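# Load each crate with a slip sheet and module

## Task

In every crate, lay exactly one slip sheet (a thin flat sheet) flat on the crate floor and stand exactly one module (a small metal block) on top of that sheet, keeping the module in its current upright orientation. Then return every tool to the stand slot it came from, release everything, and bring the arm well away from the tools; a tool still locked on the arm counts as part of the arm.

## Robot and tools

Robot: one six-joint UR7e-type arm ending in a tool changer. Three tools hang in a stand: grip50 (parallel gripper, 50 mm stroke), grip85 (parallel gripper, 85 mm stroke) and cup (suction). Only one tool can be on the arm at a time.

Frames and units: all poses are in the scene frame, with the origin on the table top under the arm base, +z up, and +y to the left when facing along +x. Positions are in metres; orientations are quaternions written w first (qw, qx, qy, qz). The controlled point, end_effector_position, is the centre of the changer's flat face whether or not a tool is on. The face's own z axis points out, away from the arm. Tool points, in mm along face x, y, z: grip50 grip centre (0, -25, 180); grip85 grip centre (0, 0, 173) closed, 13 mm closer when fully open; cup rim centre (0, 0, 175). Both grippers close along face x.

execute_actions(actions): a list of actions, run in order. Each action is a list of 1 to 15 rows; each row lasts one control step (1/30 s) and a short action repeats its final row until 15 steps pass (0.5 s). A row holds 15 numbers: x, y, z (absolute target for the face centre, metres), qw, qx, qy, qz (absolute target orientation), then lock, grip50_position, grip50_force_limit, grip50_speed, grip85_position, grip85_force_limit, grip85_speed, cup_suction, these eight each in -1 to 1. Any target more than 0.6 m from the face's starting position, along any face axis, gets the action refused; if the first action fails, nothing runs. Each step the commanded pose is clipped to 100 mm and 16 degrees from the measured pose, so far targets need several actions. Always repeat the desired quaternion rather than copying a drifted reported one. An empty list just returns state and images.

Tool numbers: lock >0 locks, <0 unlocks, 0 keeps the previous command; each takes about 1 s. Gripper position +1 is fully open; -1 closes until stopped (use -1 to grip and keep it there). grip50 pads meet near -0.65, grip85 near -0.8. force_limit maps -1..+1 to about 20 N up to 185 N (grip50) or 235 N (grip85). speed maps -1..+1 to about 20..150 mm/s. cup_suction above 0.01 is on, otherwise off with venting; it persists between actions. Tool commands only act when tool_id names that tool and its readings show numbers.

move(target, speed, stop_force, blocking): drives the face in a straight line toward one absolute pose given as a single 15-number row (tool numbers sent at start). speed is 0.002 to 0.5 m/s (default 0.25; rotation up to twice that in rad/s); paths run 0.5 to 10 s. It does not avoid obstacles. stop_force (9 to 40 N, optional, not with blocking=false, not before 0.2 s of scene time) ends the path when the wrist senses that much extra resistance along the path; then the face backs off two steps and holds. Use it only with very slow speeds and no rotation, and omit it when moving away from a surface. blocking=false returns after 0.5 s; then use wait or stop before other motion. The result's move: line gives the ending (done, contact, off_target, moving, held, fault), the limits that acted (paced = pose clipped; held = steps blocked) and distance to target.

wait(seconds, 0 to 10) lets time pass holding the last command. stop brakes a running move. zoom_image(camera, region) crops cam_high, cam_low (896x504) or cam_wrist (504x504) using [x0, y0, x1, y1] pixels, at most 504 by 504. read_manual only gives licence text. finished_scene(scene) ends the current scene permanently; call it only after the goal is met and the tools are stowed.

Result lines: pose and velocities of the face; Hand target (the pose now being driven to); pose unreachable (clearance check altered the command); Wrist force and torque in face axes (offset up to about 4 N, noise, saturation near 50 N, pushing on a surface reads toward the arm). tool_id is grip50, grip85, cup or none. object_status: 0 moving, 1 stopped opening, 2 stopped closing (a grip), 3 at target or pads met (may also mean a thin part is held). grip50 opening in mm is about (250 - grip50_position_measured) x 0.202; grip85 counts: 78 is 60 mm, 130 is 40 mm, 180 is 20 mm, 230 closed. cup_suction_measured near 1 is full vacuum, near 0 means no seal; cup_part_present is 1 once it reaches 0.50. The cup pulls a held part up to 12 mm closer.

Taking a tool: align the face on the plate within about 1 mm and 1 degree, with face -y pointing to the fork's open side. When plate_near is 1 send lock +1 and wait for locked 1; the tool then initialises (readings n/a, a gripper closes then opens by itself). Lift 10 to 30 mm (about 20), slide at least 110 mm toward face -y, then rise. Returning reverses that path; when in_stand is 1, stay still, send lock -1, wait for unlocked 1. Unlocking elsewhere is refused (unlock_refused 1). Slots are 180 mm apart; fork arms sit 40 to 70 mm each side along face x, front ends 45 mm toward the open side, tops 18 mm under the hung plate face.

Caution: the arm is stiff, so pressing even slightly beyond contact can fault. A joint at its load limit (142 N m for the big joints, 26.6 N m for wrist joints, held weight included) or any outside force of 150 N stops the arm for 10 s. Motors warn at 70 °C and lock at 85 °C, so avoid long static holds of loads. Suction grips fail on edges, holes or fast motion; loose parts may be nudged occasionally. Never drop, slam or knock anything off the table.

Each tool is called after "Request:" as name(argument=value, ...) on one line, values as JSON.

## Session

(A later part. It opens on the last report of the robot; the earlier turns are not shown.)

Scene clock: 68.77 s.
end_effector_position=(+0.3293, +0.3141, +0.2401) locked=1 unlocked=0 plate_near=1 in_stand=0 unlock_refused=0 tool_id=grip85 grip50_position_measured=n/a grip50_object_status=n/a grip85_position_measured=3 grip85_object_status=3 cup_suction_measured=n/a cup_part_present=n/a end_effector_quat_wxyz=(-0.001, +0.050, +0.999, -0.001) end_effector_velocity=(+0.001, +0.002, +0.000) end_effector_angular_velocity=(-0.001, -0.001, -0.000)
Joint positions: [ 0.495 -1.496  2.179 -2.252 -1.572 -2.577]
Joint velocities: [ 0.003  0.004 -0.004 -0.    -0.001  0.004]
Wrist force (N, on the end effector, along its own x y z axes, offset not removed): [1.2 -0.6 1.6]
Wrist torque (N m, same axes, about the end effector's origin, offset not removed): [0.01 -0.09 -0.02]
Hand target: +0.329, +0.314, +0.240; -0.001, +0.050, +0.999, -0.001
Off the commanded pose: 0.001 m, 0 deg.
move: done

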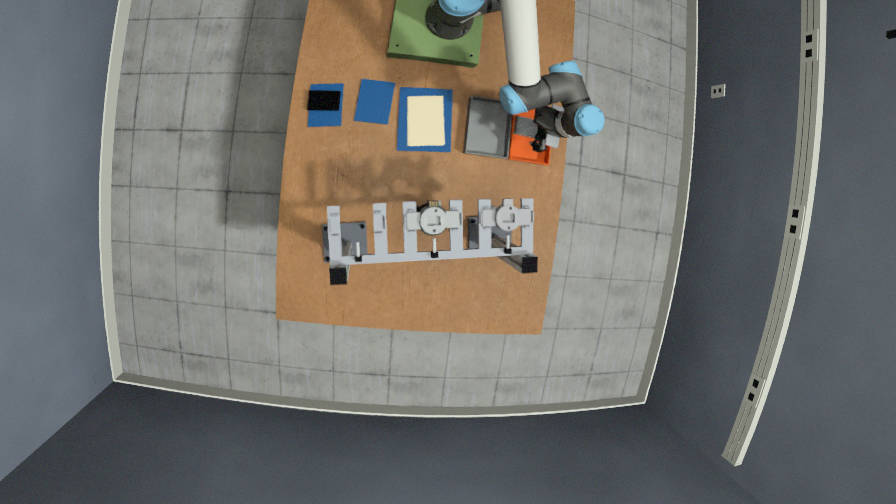

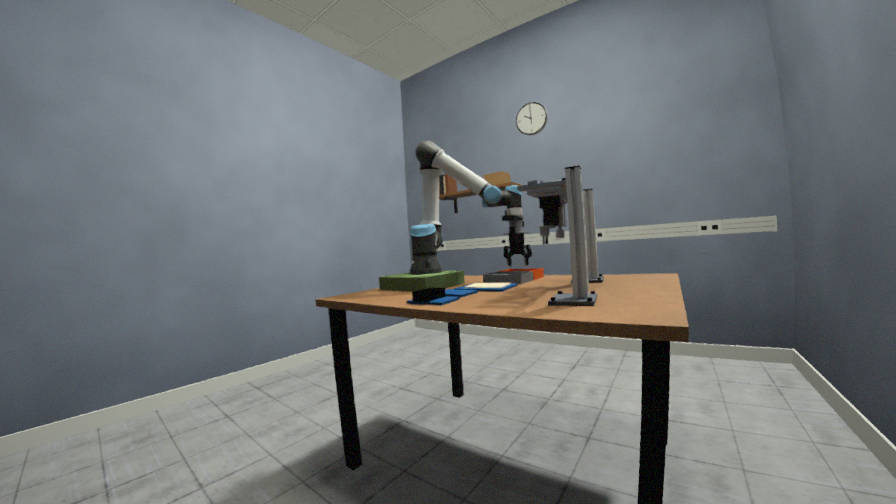

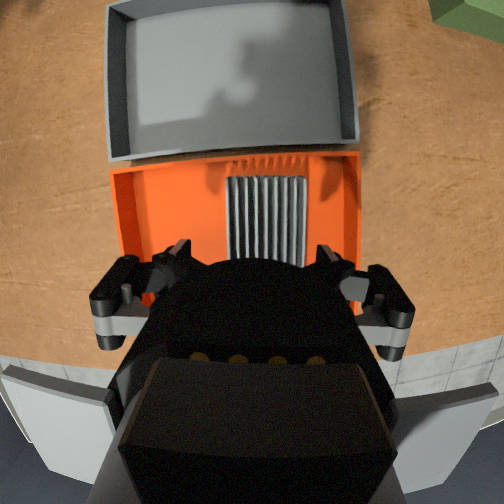

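Request:
move(target=[0.321,0.314,0.225,0,0.05,0.9987,0,0,1,0,0,1,-0.4,0,0])

Request:
move(target=[0.321,0.314,0.193,0,0.05,0.9987,0,0,1,0,0,1,-0.4,0,0], speed=0.05)

Request:
move(target=[0.321,0.314,0.193,0,0.05,0.9987,0,0,1,0,0,-1,-0.4,0,0])

Request:
move(target=[0.321,0.314,0.26,0,0.05,0.9987,0,0,1,0,0,-1,-0.4,0,0])

Request:
move(target=[0.30,-0.19,0.25,0,0,1,0,0,1,0,0,-1,-0.4,0,0])

Request:
move(target=[0.30,-0.19,0.2015,0,0,1,0,0,1,0,0,-1,-0.4,0,0], speed=0.03)

Request:
move(target=[0.30,-0.19,0.2015,0,0,1,0,0,1,0,0,1,-0.4,0,0])

Request:
move(target=[0.30,-0.19,0.27,0,0,1,0,0,1,0,0,1,-0.4,0,0])

Request:
move(target=[0.48,-0.2186,0.381,0,0.66,0.7513,0,0,1,0,0,1,0,0,0])

Request:
move(target=[0.6438,-0.1973,0.381,0,0.66,0.7513,0,0,1,0,0,1,0,0,0], speed=0.1)

Request:
move(target=[0.6438,-0.1973,0.3608,0,0.66,0.7513,0,0,1,0,0,1,0,0,0], speed=0.015)

Request:
execute_actions(actions=[[[0.6438,-0.1973,0.3608,0,0.66,0.7513,0,-1,1,0,0,1,0,0,0]],[[0.6438,-0.1973,0.3608,0,0.66,0.7513,0,-1,1,0,0,1,0,0,0]],[[0.6438,-0.1973,0.3608,0,0.66,0.7513,0,-1,1,0,0,1,0,0,0]]])

Scene clock: 74.83 s.
end_effector_position=(+0.3211, +0.3140, +0.2252) locked=1 unlocked=0 plate_near=1 in_stand=0 unlock_refused=0 tool_id=grip85 grip50_position_measured=n/a grip50_object_status=n/a grip85_position_measured=3 grip85_object_status=3 cup_suction_measured=n/a cup_part_present=n/a end_effector_quat_wxyz=(-0.000, +0.050, +0.999, -0.000) end_effector_velocity=(-0.001, +0.000, -0.001) end_effector_angular_velocity=(+0.001, -0.001, +0.001)
Joint positions: [ 0.503 -1.482  2.215 -2.304 -1.571 -2.569]
Joint velocities: [ 0.001  0.002  0.003 -0.006  0.     0.001]
Wrist force (N, on the end effector, along its own x y z axes, offset not removed): [-2.3 1.7 -1.3]
Wrist torque (N m, same axes, about the end effector's origin, offset not removed): [0.15 0.10 0.06]
Hand target: +0.321, +0.314, +0.225; -0.000, +0.050, +0.999, -0.000
Off the commanded pose: 0.000 m, 0 deg.
move: done

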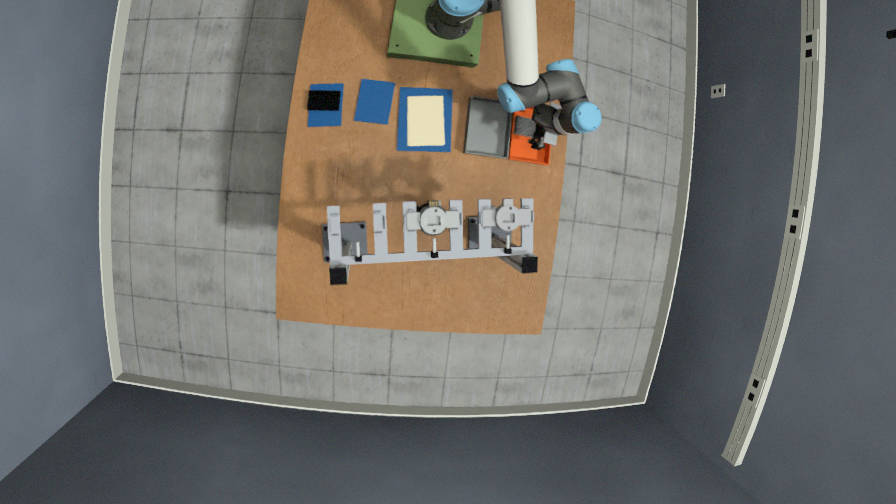

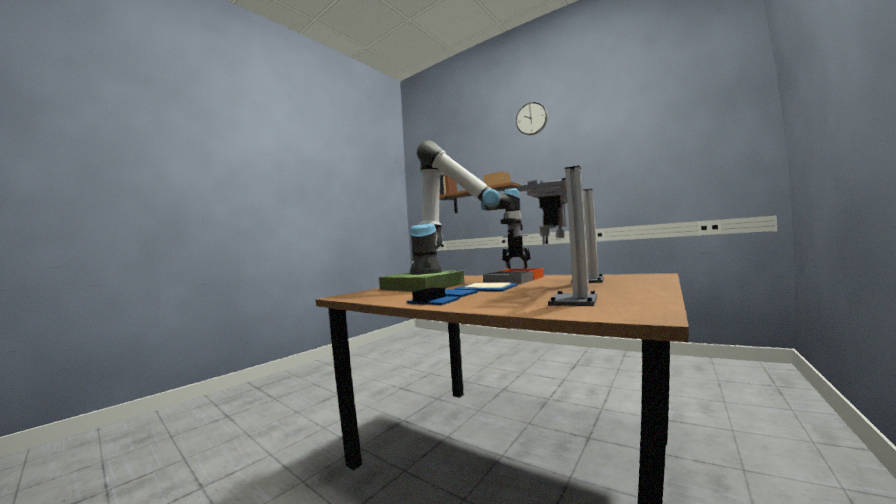

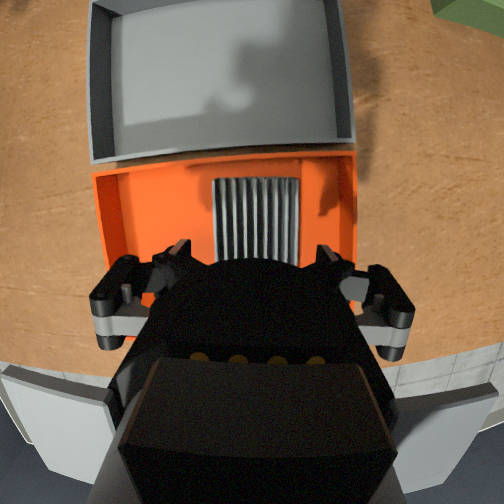

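Scene clock: 75.83 s.
end_effector_position=(+0.3210, +0.3140, +0.1932) locked=1 unlocked=0 plate_near=1 in_stand=0 unlock_refused=0 tool_id=grip85 grip50_position_measured=n/a grip50_object_status=n/a grip85_position_measured=3 grip85_object_status=3 cup_suction_measured=n/a cup_part_present=n/a end_effector_quat_wxyz=(-0.000, +0.050, +0.999, -0.000) end_effector_velocity=(-0.000, +0.000, -0.002) end_effector_angular_velocity=(-0.001, +0.000, +0.001)
Joint positions: [ 0.503 -1.414  2.25  -2.406 -1.571 -2.569]
Joint velocities: [ 0.001  0.004  0.002 -0.005 -0.001 -0.   ]
Wrist force (N, on the end effector, along its own x y z axes, offset not removed): [0.7 3.9 -2.3]
Wrist torque (N m, same axes, about the end effector's origin, offset not removed): [0.29 0.01 -0.05]
Hand target: +0.321, +0.314, +0.193; -0.000, +0.050, +0.999, -0.000
Off the commanded pose: 0.000 m, 0 deg.
move: done

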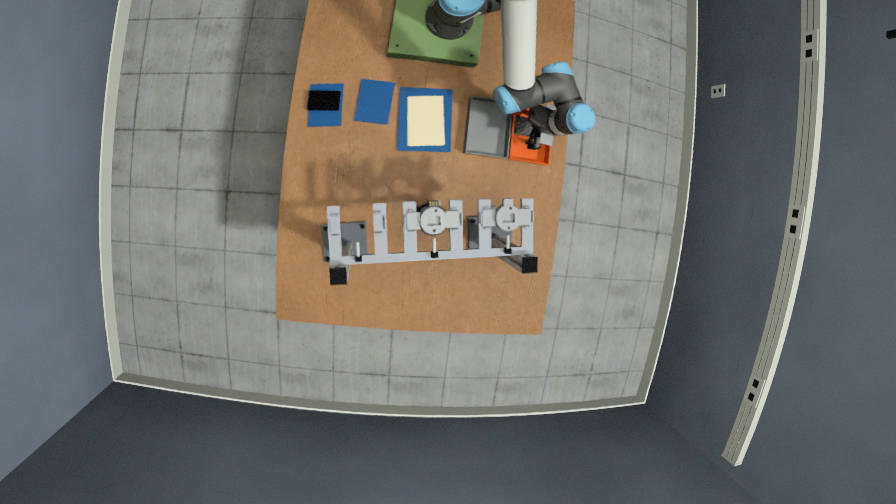

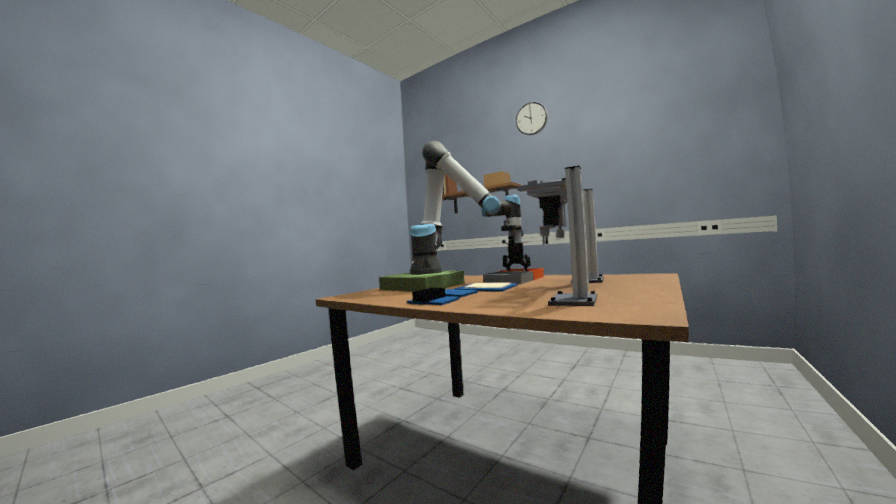

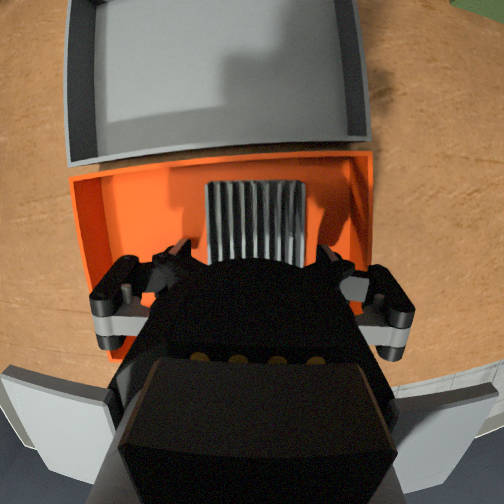

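Scene clock: 76.53 s.
end_effector_position=(+0.3210, +0.3140, +0.1931) locked=1 unlocked=0 plate_near=1 in_stand=0 unlock_refused=0 tool_id=grip85 grip50_position_measured=n/a grip50_object_status=n/a grip85_position_measured=79 grip85_object_status=2 cup_suction_measured=n/a cup_part_present=n/a end_effector_quat_wxyz=(+0.000, +0.050, +0.999, +0.000) end_effector_velocity=(-0.000, +0.000, -0.000) end_effector_angular_velocity=(-0.000, +0.000, +0.000)
Joint positions: [ 0.503 -1.414  2.25  -2.407 -1.571 -2.569]
Joint velocities: [ 0.001  0.001 -0.    -0.    -0.     0.   ]
Wrist force (N, on the end effector, along its own x y z axes, offset not removed): [3.5 1.0 -45.0]
Wrist torque (N m, same axes, about the end effector's origin, offset not removed): [0.74 1.54 -0.22]
Hand target: +0.321, +0.314, +0.193; -0.000, +0.050, +0.999, +0.000
Off the commanded pose: 0.000 m, 0 deg.
move: done

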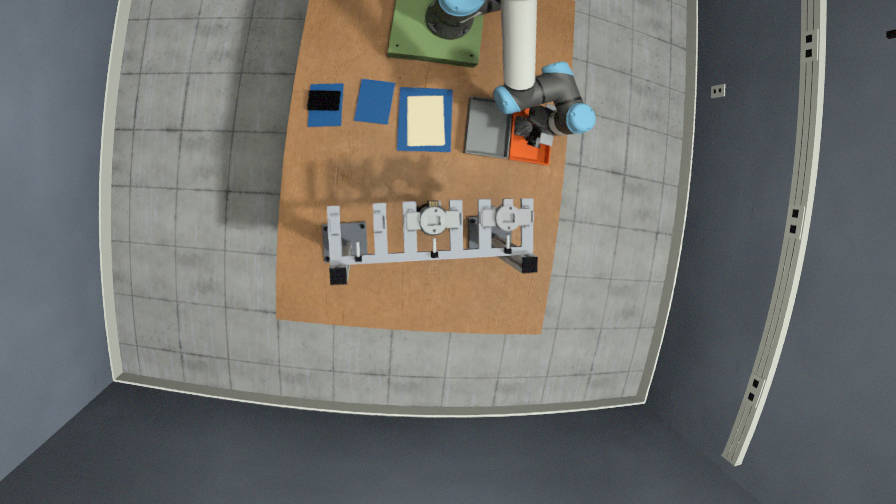

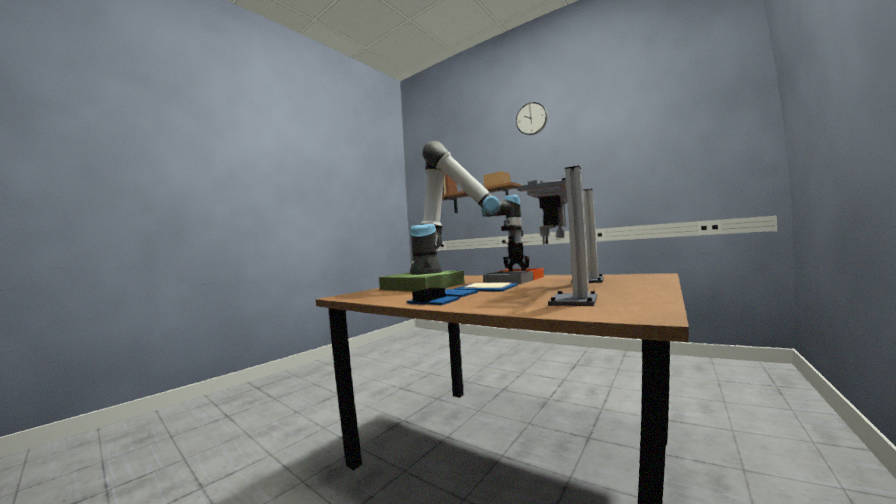

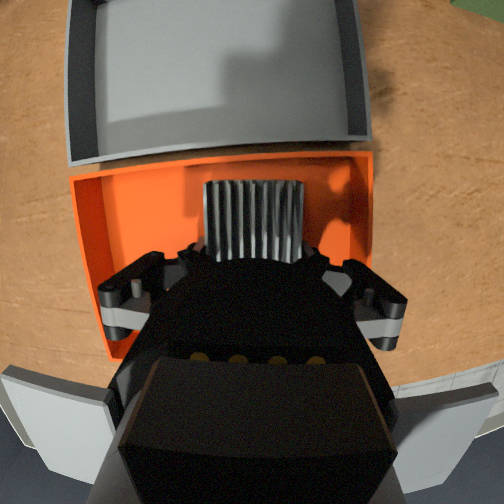

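Scene clock: 77.43 s.
end_effector_position=(+0.3210, +0.3140, +0.2598) locked=1 unlocked=0 plate_near=1 in_stand=0 unlock_refused=0 tool_id=grip85 grip50_position_measured=n/a grip50_object_status=n/a grip85_position_measured=79 grip85_object_status=2 cup_suction_measured=n/a cup_part_present=n/a end_effector_quat_wxyz=(+0.000, +0.050, +0.999, +0.000) end_effector_velocity=(-0.000, +0.001, +0.002) end_effector_angular_velocity=(-0.001, -0.000, +0.002)
Joint positions: [ 0.503 -1.544  2.169 -2.195 -1.571 -2.569]
Joint velocities: [ 0.002 -0.003 -0.003  0.006 -0.001 -0.   ]
Wrist force (N, on the end effector, along its own x y z axes, offset not removed): [-2.1 3.1 3.1]
Wrist torque (N m, same axes, about the end effector's origin, offset not removed): [0.21 -0.06 -0.01]
Hand target: +0.321, +0.314, +0.260; +0.000, +0.050, +0.999, +0.000
Off the commanded pose: 0.000 m, 0 deg.
move: done

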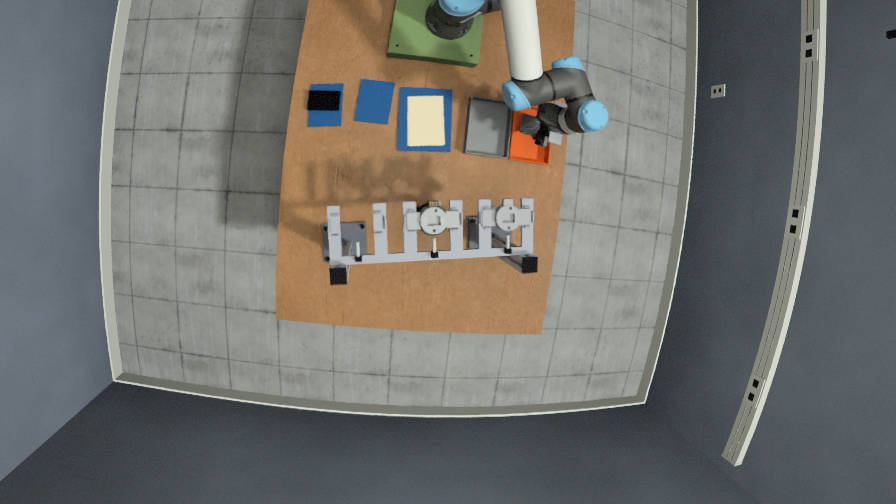

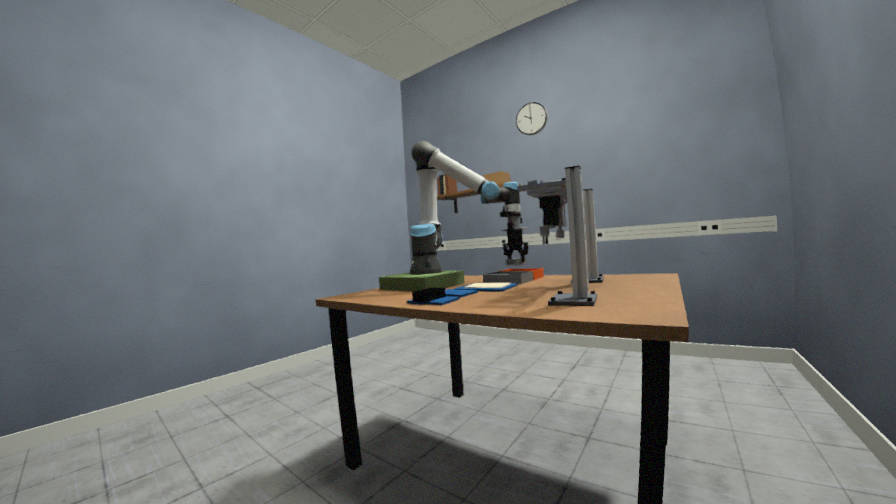

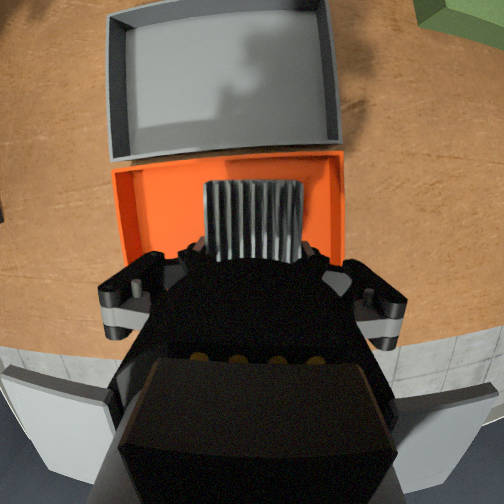

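Scene clock: 80.03 s.
end_effector_position=(+0.3013, -0.1889, +0.2500) locked=1 unlocked=0 plate_near=1 in_stand=0 unlock_refused=0 tool_id=grip85 grip50_position_measured=n/a grip50_object_status=n/a grip85_position_measured=79 grip85_object_status=2 cup_suction_measured=n/a cup_part_present=n/a end_effector_quat_wxyz=(+0.001, +0.000, +1.000, +0.001) end_effector_velocity=(+0.000, -0.002, -0.000) end_effector_angular_velocity=(-0.000, -0.000, +0.000)
Joint positions: [-0.915 -1.779  2.406 -2.197 -1.568 -4.087]
Joint velocities: [-0.002  0.004 -0.003 -0.002  0.    -0.002]
Wrist force (N, on the end effector, along its own x y z axes, offset not removed): [-0.3 3.7 0.2]
Wrist torque (N m, same axes, about the end effector's origin, offset not removed): [0.36 0.12 0.15]
Hand target: +0.301, -0.189, +0.250; +0.001, +0.000, +1.000, +0.001
Off the commanded pose: 0.002 m, 0 deg.
move: done

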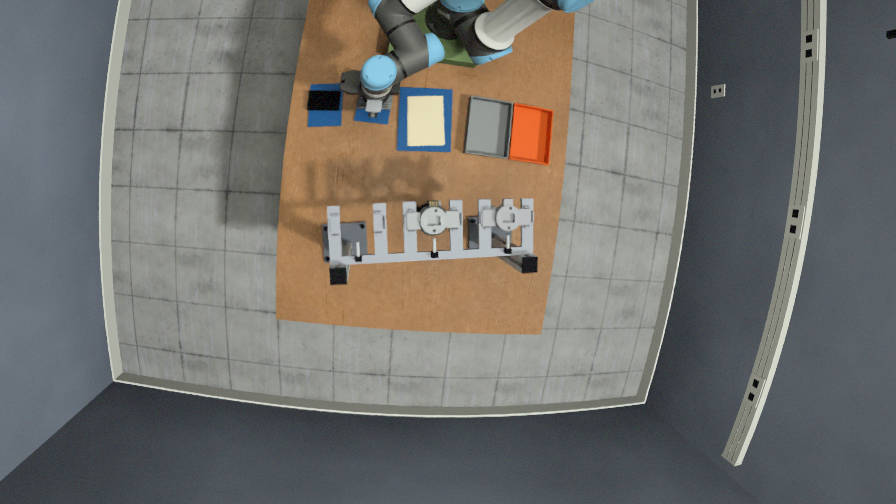

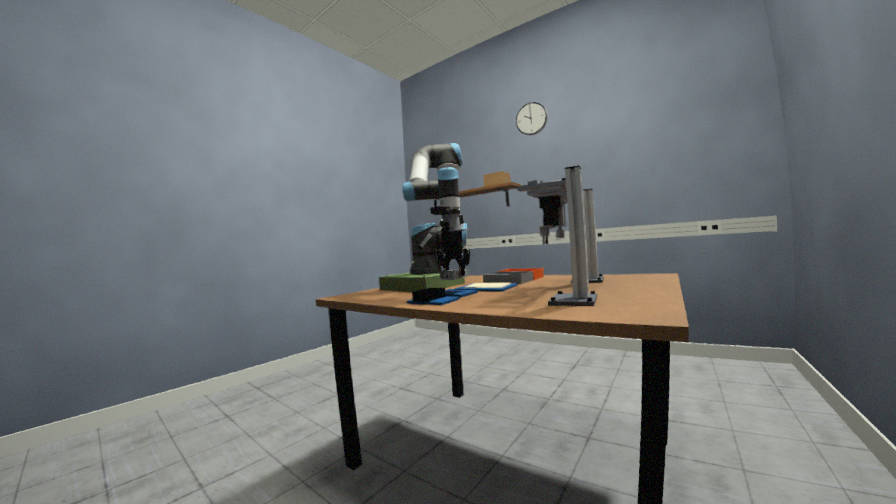

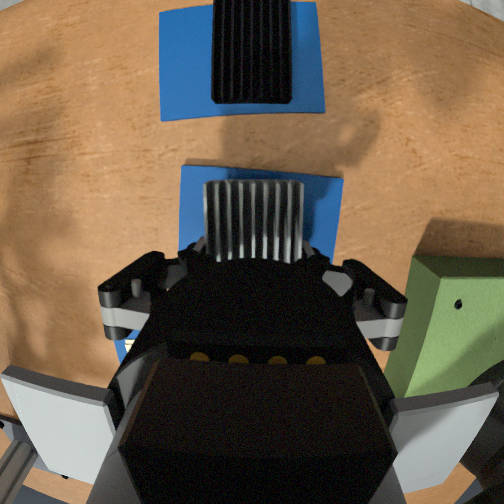

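Scene clock: 81.97 s.
end_effector_position=(+0.3000, -0.1900, +0.2017) locked=1 unlocked=0 plate_near=1 in_stand=0 unlock_refused=0 tool_id=grip85 grip50_position_measured=n/a grip50_object_status=n/a grip85_position_measured=79 grip85_object_status=2 cup_suction_measured=n/a cup_part_present=n/a end_effector_quat_wxyz=(+0.000, -0.000, +1.000, +0.000) end_effector_velocity=(-0.000, +0.000, -0.002) end_effector_angular_velocity=(-0.000, -0.000, +0.001)
Joint positions: [-0.919 -1.663  2.479 -2.387 -1.571 -4.091]
Joint velocities: [ 0.     0.004  0.003 -0.007  0.    -0.001]
Wrist force (N, on the end effector, along its own x y z axes, offset not removed): [-0.8 -0.5 -0.7]
Wrist torque (N m, same axes, about the end effector's origin, offset not removed): [0.17 0.02 0.02]
Hand target: +0.300, -0.190, +0.202; +0.000, -0.000, +1.000, +0.000
Off the commanded pose: 0.000 m, 0 deg.
move: done

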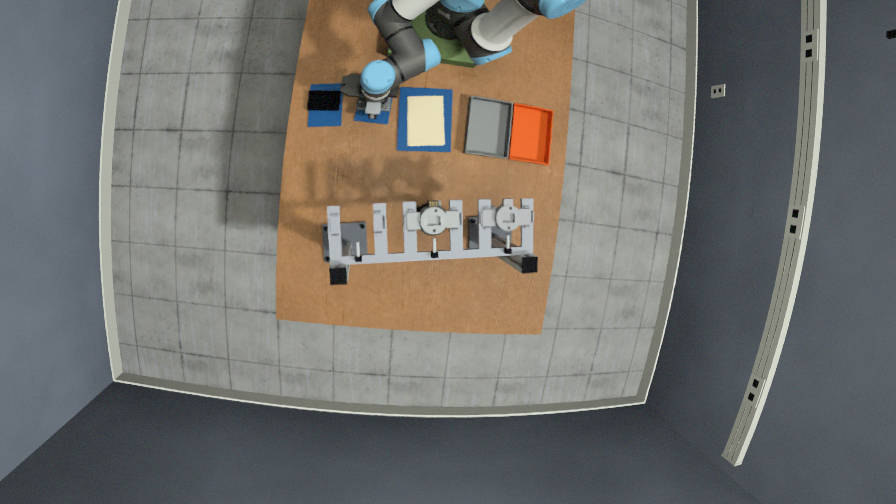

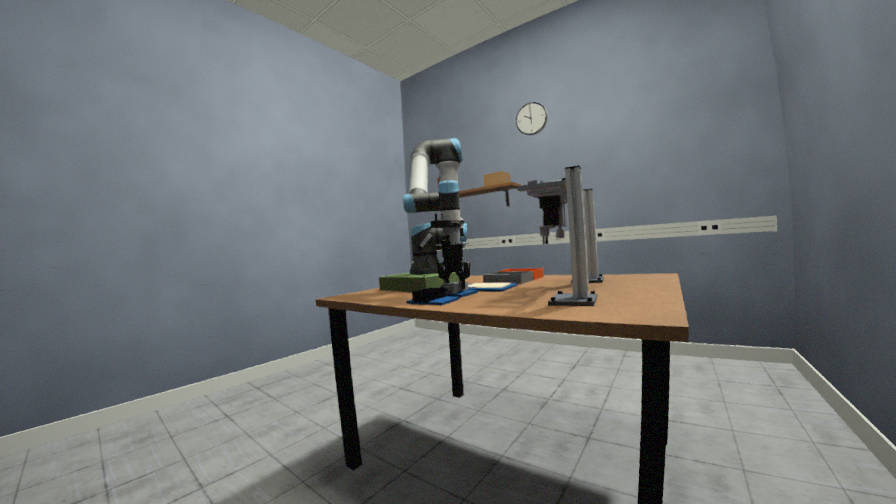

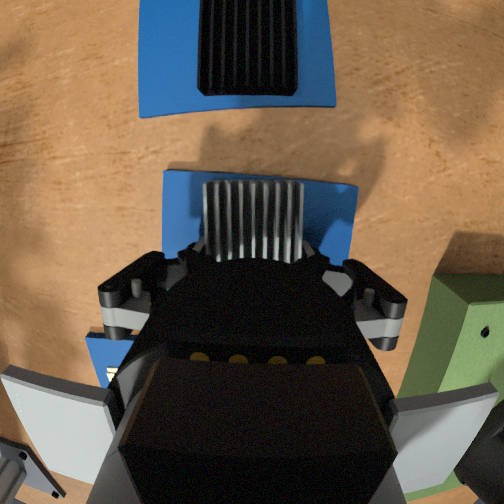

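Scene clock: 82.70 s.
end_effector_position=(+0.3000, -0.1900, +0.2015) locked=1 unlocked=0 plate_near=1 in_stand=0 unlock_refused=0 tool_id=grip85 grip50_position_measured=n/a grip50_object_status=n/a grip85_position_measured=3 grip85_object_status=0 cup_suction_measured=n/a cup_part_present=n/a end_effector_quat_wxyz=(+0.000, -0.000, +1.000, -0.000) end_effector_velocity=(+0.000, -0.000, +0.000) end_effector_angular_velocity=(-0.000, -0.001, +0.001)
Joint positions: [-0.919 -1.662  2.48  -2.388 -1.571 -4.091]
Joint velocities: [-0.    -0.    -0.    -0.001  0.001 -0.001]
Wrist force (N, on the end effector, along its own x y z axes, offset not removed): [0.0 -0.3 0.3]
Wrist torque (N m, same axes, about the end effector's origin, offset not removed): [0.09 0.00 -0.06]
Hand target: +0.300, -0.190, +0.202; +0.000, -0.000, +1.000, +0.000
Off the commanded pose: 0.000 m, 0 deg.
move: done

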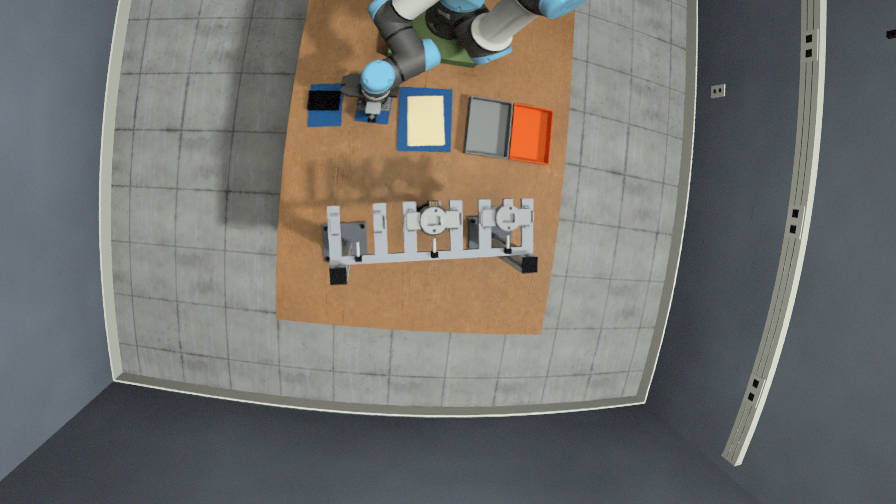

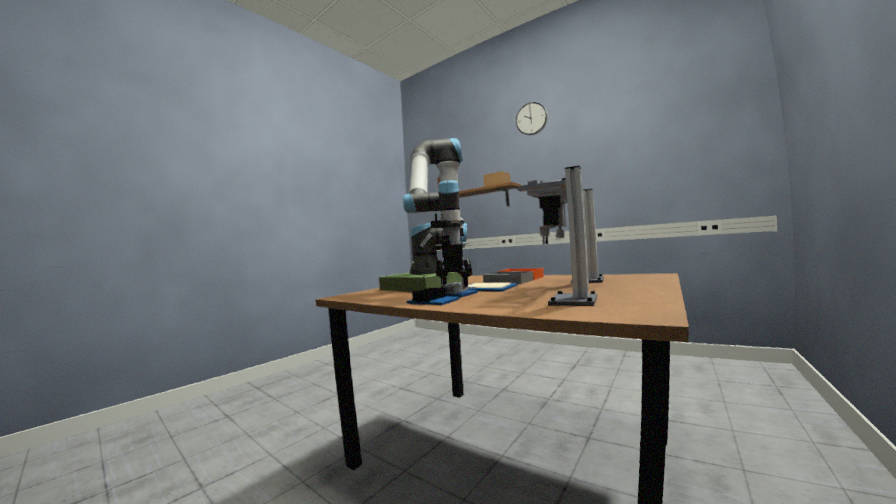

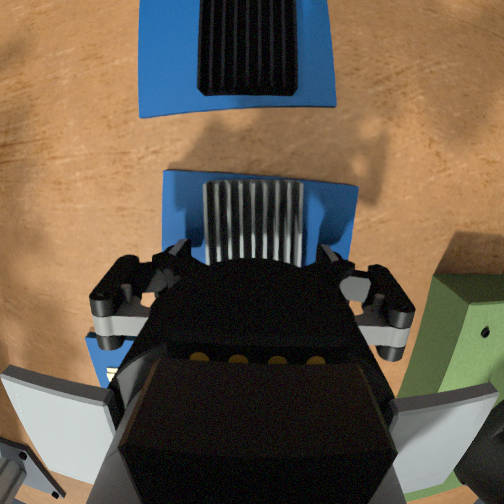

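Scene clock: 83.60 s.
end_effector_position=(+0.3000, -0.1900, +0.2697) locked=1 unlocked=0 plate_near=1 in_stand=0 unlock_refused=0 tool_id=grip85 grip50_position_measured=n/a grip50_object_status=n/a grip85_position_measured=3 grip85_object_status=3 cup_suction_measured=n/a cup_part_present=n/a end_effector_quat_wxyz=(-0.000, -0.000, +1.000, -0.000) end_effector_velocity=(+0.000, +0.000, +0.002) end_effector_angular_velocity=(+0.003, -0.000, +0.001)
Joint positions: [-0.919 -1.817  2.372 -2.126 -1.571 -4.09 ]
Joint velocities: [ 0.    -0.003 -0.004  0.009  0.002 -0.001]
Wrist force (N, on the end effector, along its own x y z axes, offset not removed): [-2.2 -2.3 -5.0]
Wrist torque (N m, same axes, about the end effector's origin, offset not removed): [-0.08 0.23 -0.13]
Hand target: +0.300, -0.190, +0.270; +0.000, +0.000, +1.000, -0.000
Off the commanded pose: 0.000 m, 0 deg.
move: done

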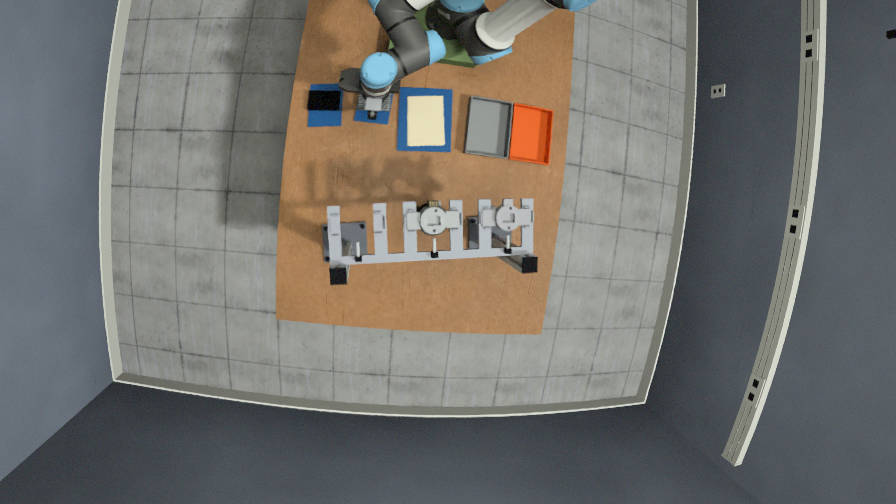

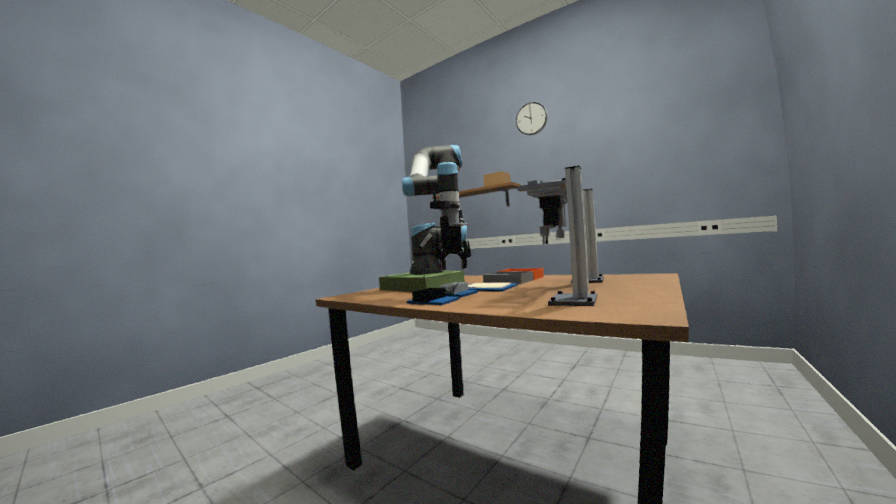

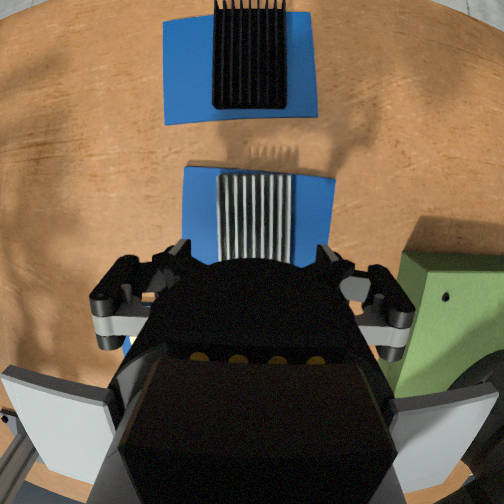

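Scene clock: 86.97 s.
end_effector_position=(+0.4798, -0.2184, +0.3810) locked=1 unlocked=0 plate_near=1 in_stand=0 unlock_refused=0 tool_id=grip85 grip50_position_measured=n/a grip50_object_status=n/a grip85_position_measured=3 grip85_object_status=3 cup_suction_measured=n/a cup_part_present=n/a end_effector_quat_wxyz=(-0.000, +0.660, +0.752, -0.000) end_effector_velocity=(+0.001, -0.000, +0.001) end_effector_angular_velocity=(+0.000, +0.001, -0.009)
Joint positions: [-0.652 -1.492  1.769 -1.846 -1.572 -2.383]
Joint velocities: [ 0.001  0.002 -0.005  0.003 -0.     0.01 ]
Wrist force (N, on the end effector, along its own x y z axes, offset not removed): [-0.5 1.7 -1.6]
Wrist torque (N m, same axes, about the end effector's origin, offset not removed): [0.18 -0.23 0.12]
Hand target: +0.480, -0.218, +0.381; -0.000, +0.660, +0.751, -0.000
Off the commanded pose: 0.000 m, 0 deg.
move: done

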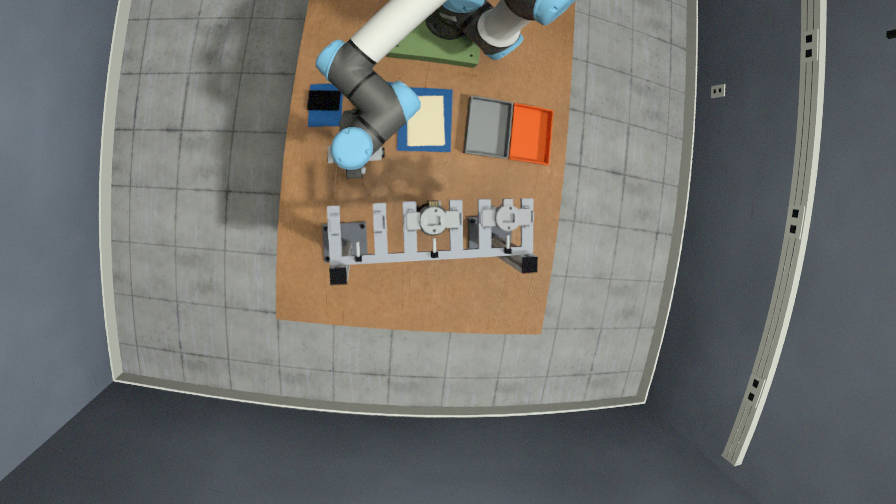

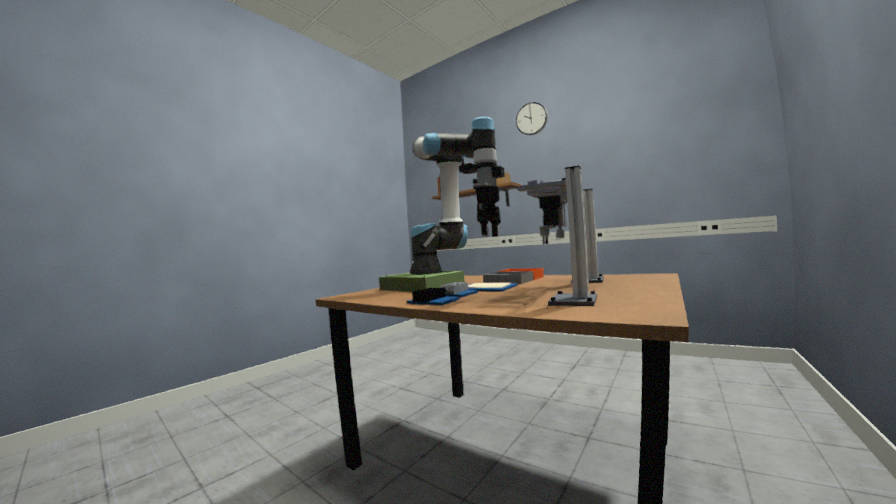

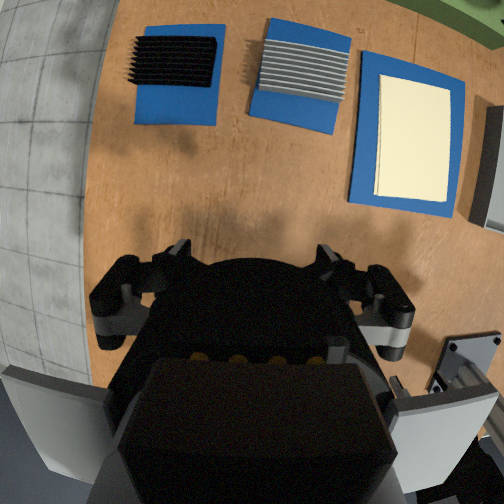

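Scene clock: 89.07 s.
end_effector_position=(+0.6436, -0.1972, +0.3811) locked=1 unlocked=0 plate_near=1 in_stand=0 unlock_refused=0 tool_id=grip85 grip50_position_measured=n/a grip50_object_status=n/a grip85_position_measured=3 grip85_object_status=3 cup_suction_measured=n/a cup_part_present=n/a end_effector_quat_wxyz=(-0.000, +0.660, +0.751, -0.000) end_effector_velocity=(+0.001, -0.001, +0.000) end_effector_angular_velocity=(-0.001, -0.000, -0.002)
Joint positions: [-0.466 -1.148  1.329 -1.752 -1.571 -2.196]
Joint velocities: [ 0.     0.003 -0.006  0.002 -0.001  0.002]
Wrist force (N, on the end effector, along its own x y z axes, offset not removed): [-0.9 1.9 0.3]
Wrist torque (N m, same axes, about the end effector's origin, offset not removed): [0.18 0.15 0.13]
Hand target: +0.644, -0.197, +0.381; -0.000, +0.660, +0.751, -0.000
Off the commanded pose: 0.000 m, 0 deg.
move: done

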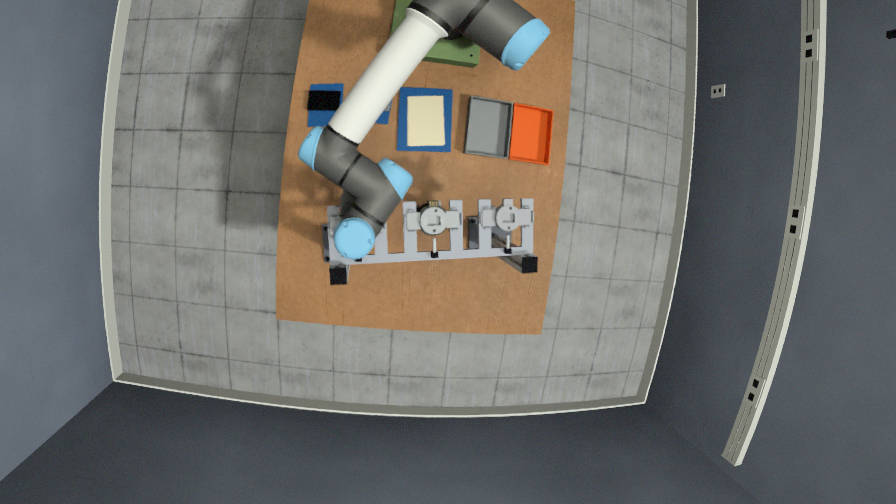

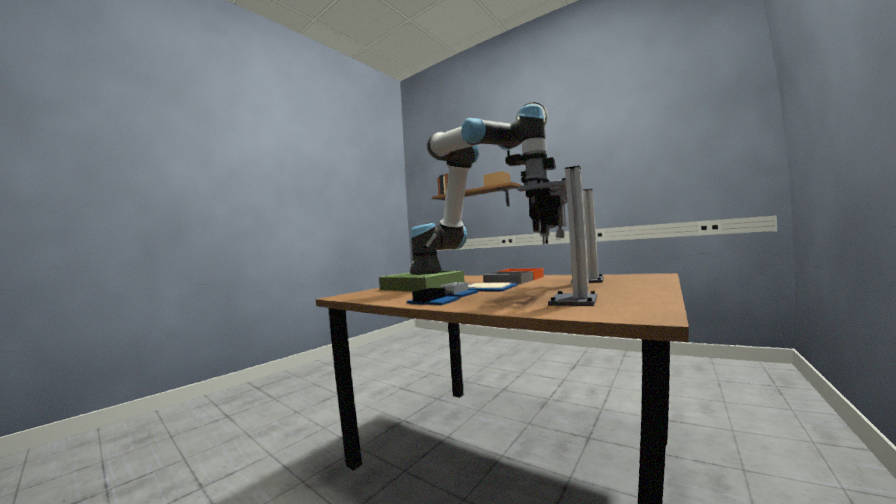

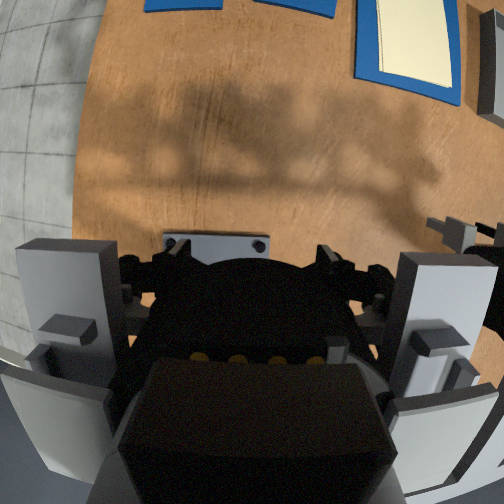

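Scene clock: 90.67 s.
end_effector_position=(+0.6438, -0.1973, +0.3609) locked=1 unlocked=0 plate_near=1 in_stand=1 unlock_refused=0 tool_id=grip85 grip50_position_measured=n/a grip50_object_status=n/a grip85_position_measured=3 grip85_object_status=3 cup_suction_measured=n/a cup_part_present=n/a end_effector_quat_wxyz=(-0.000, +0.660, +0.751, +0.000) end_effector_velocity=(+0.000, -0.001, -0.001) end_effector_angular_velocity=(+0.001, -0.002, -0.002)
Joint positions: [-0.466 -1.137  1.366 -1.8   -1.571 -2.196]
Joint velocities: [-0.001  0.001  0.002 -0.004  0.001  0.001]
Wrist force (N, on the end effector, along its own x y z axes, offset not removed): [3.0 0.1 -1.3]
Wrist torque (N m, same axes, about the end effector's origin, offset not removed): [0.05 -0.02 0.02]
Hand target: +0.644, -0.197, +0.361; -0.000, +0.660, +0.751, -0.000
Off the commanded pose: 0.000 m, 0 deg.
move: done

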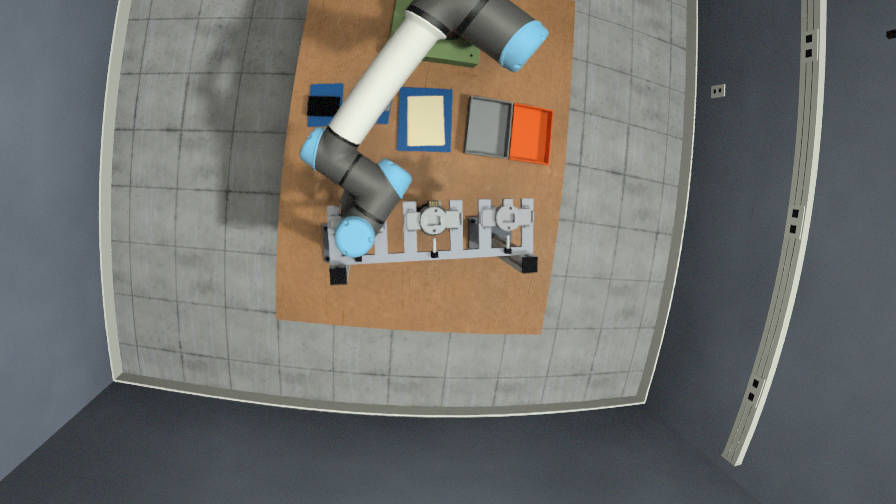

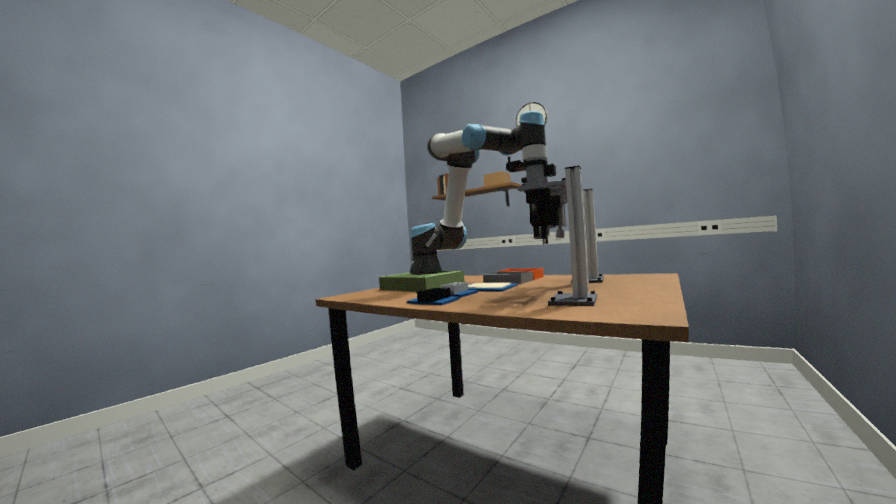

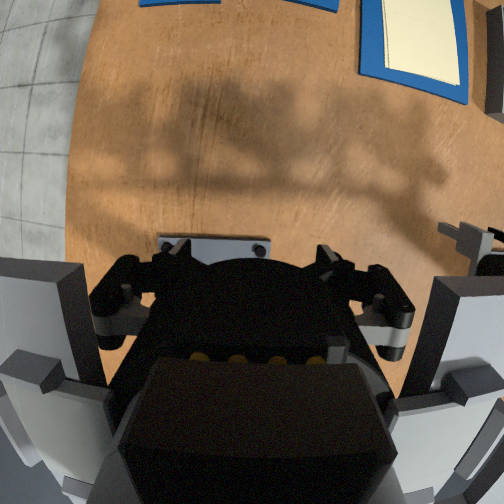

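Scene clock: 92.17 s.
end_effector_position=(+0.6438, -0.1973, +0.3608) locked=0 unlocked=1 plate_near=1 in_stand=1 unlock_refused=0 tool_id=none grip50_position_measured=n/a grip50_object_status=n/a grip85_position_measured=n/a grip85_object_status=n/a cup_suction_measured=n/a cup_part_present=n/a end_effector_quat_wxyz=(+0.000, +0.660, +0.751, +0.000) end_effector_velocity=(-0.000, +0.000, +0.000) end_effector_angular_velocity=(-0.000, +0.000, -0.001)
Joint positions: [-0.466 -1.137  1.367 -1.8   -1.571 -2.196]
Joint velocities: [ 0.    -0.     0.     0.    -0.     0.001]
Wrist force (N, on the end effector, along its own x y z axes, offset not removed): [0.8 0.0 1.6]
Wrist torque (N m, same axes, about the end effector's origin, offset not removed): [-0.07 0.13 -0.16]
Hand target: +0.644, -0.197, +0.361; +0.000, +0.660, +0.751, +0.000
Off the commanded pose: 0.000 m, 0 deg.

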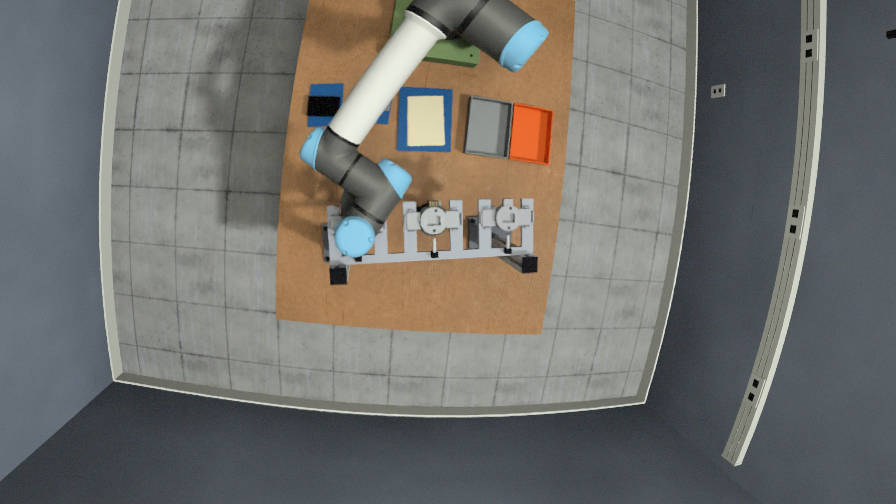

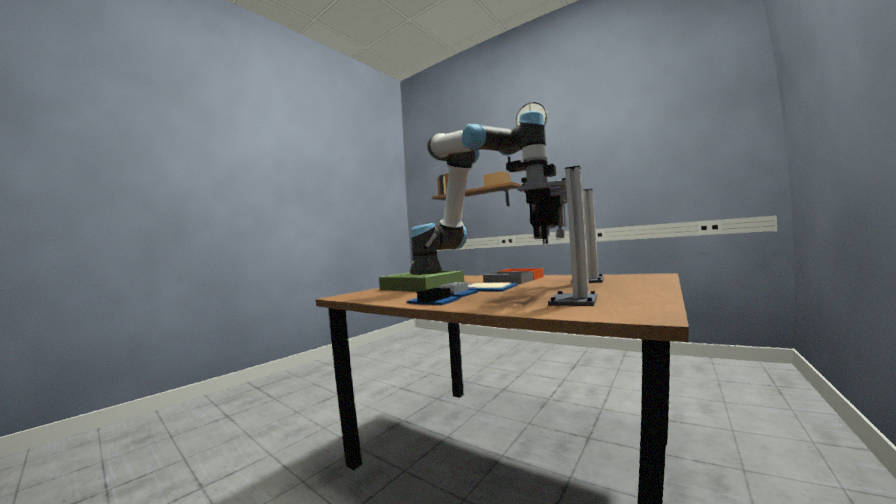

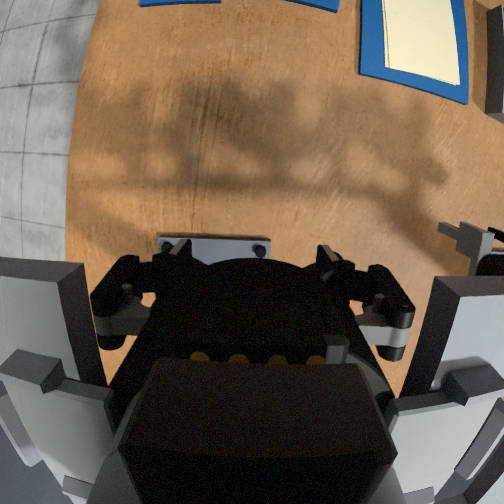

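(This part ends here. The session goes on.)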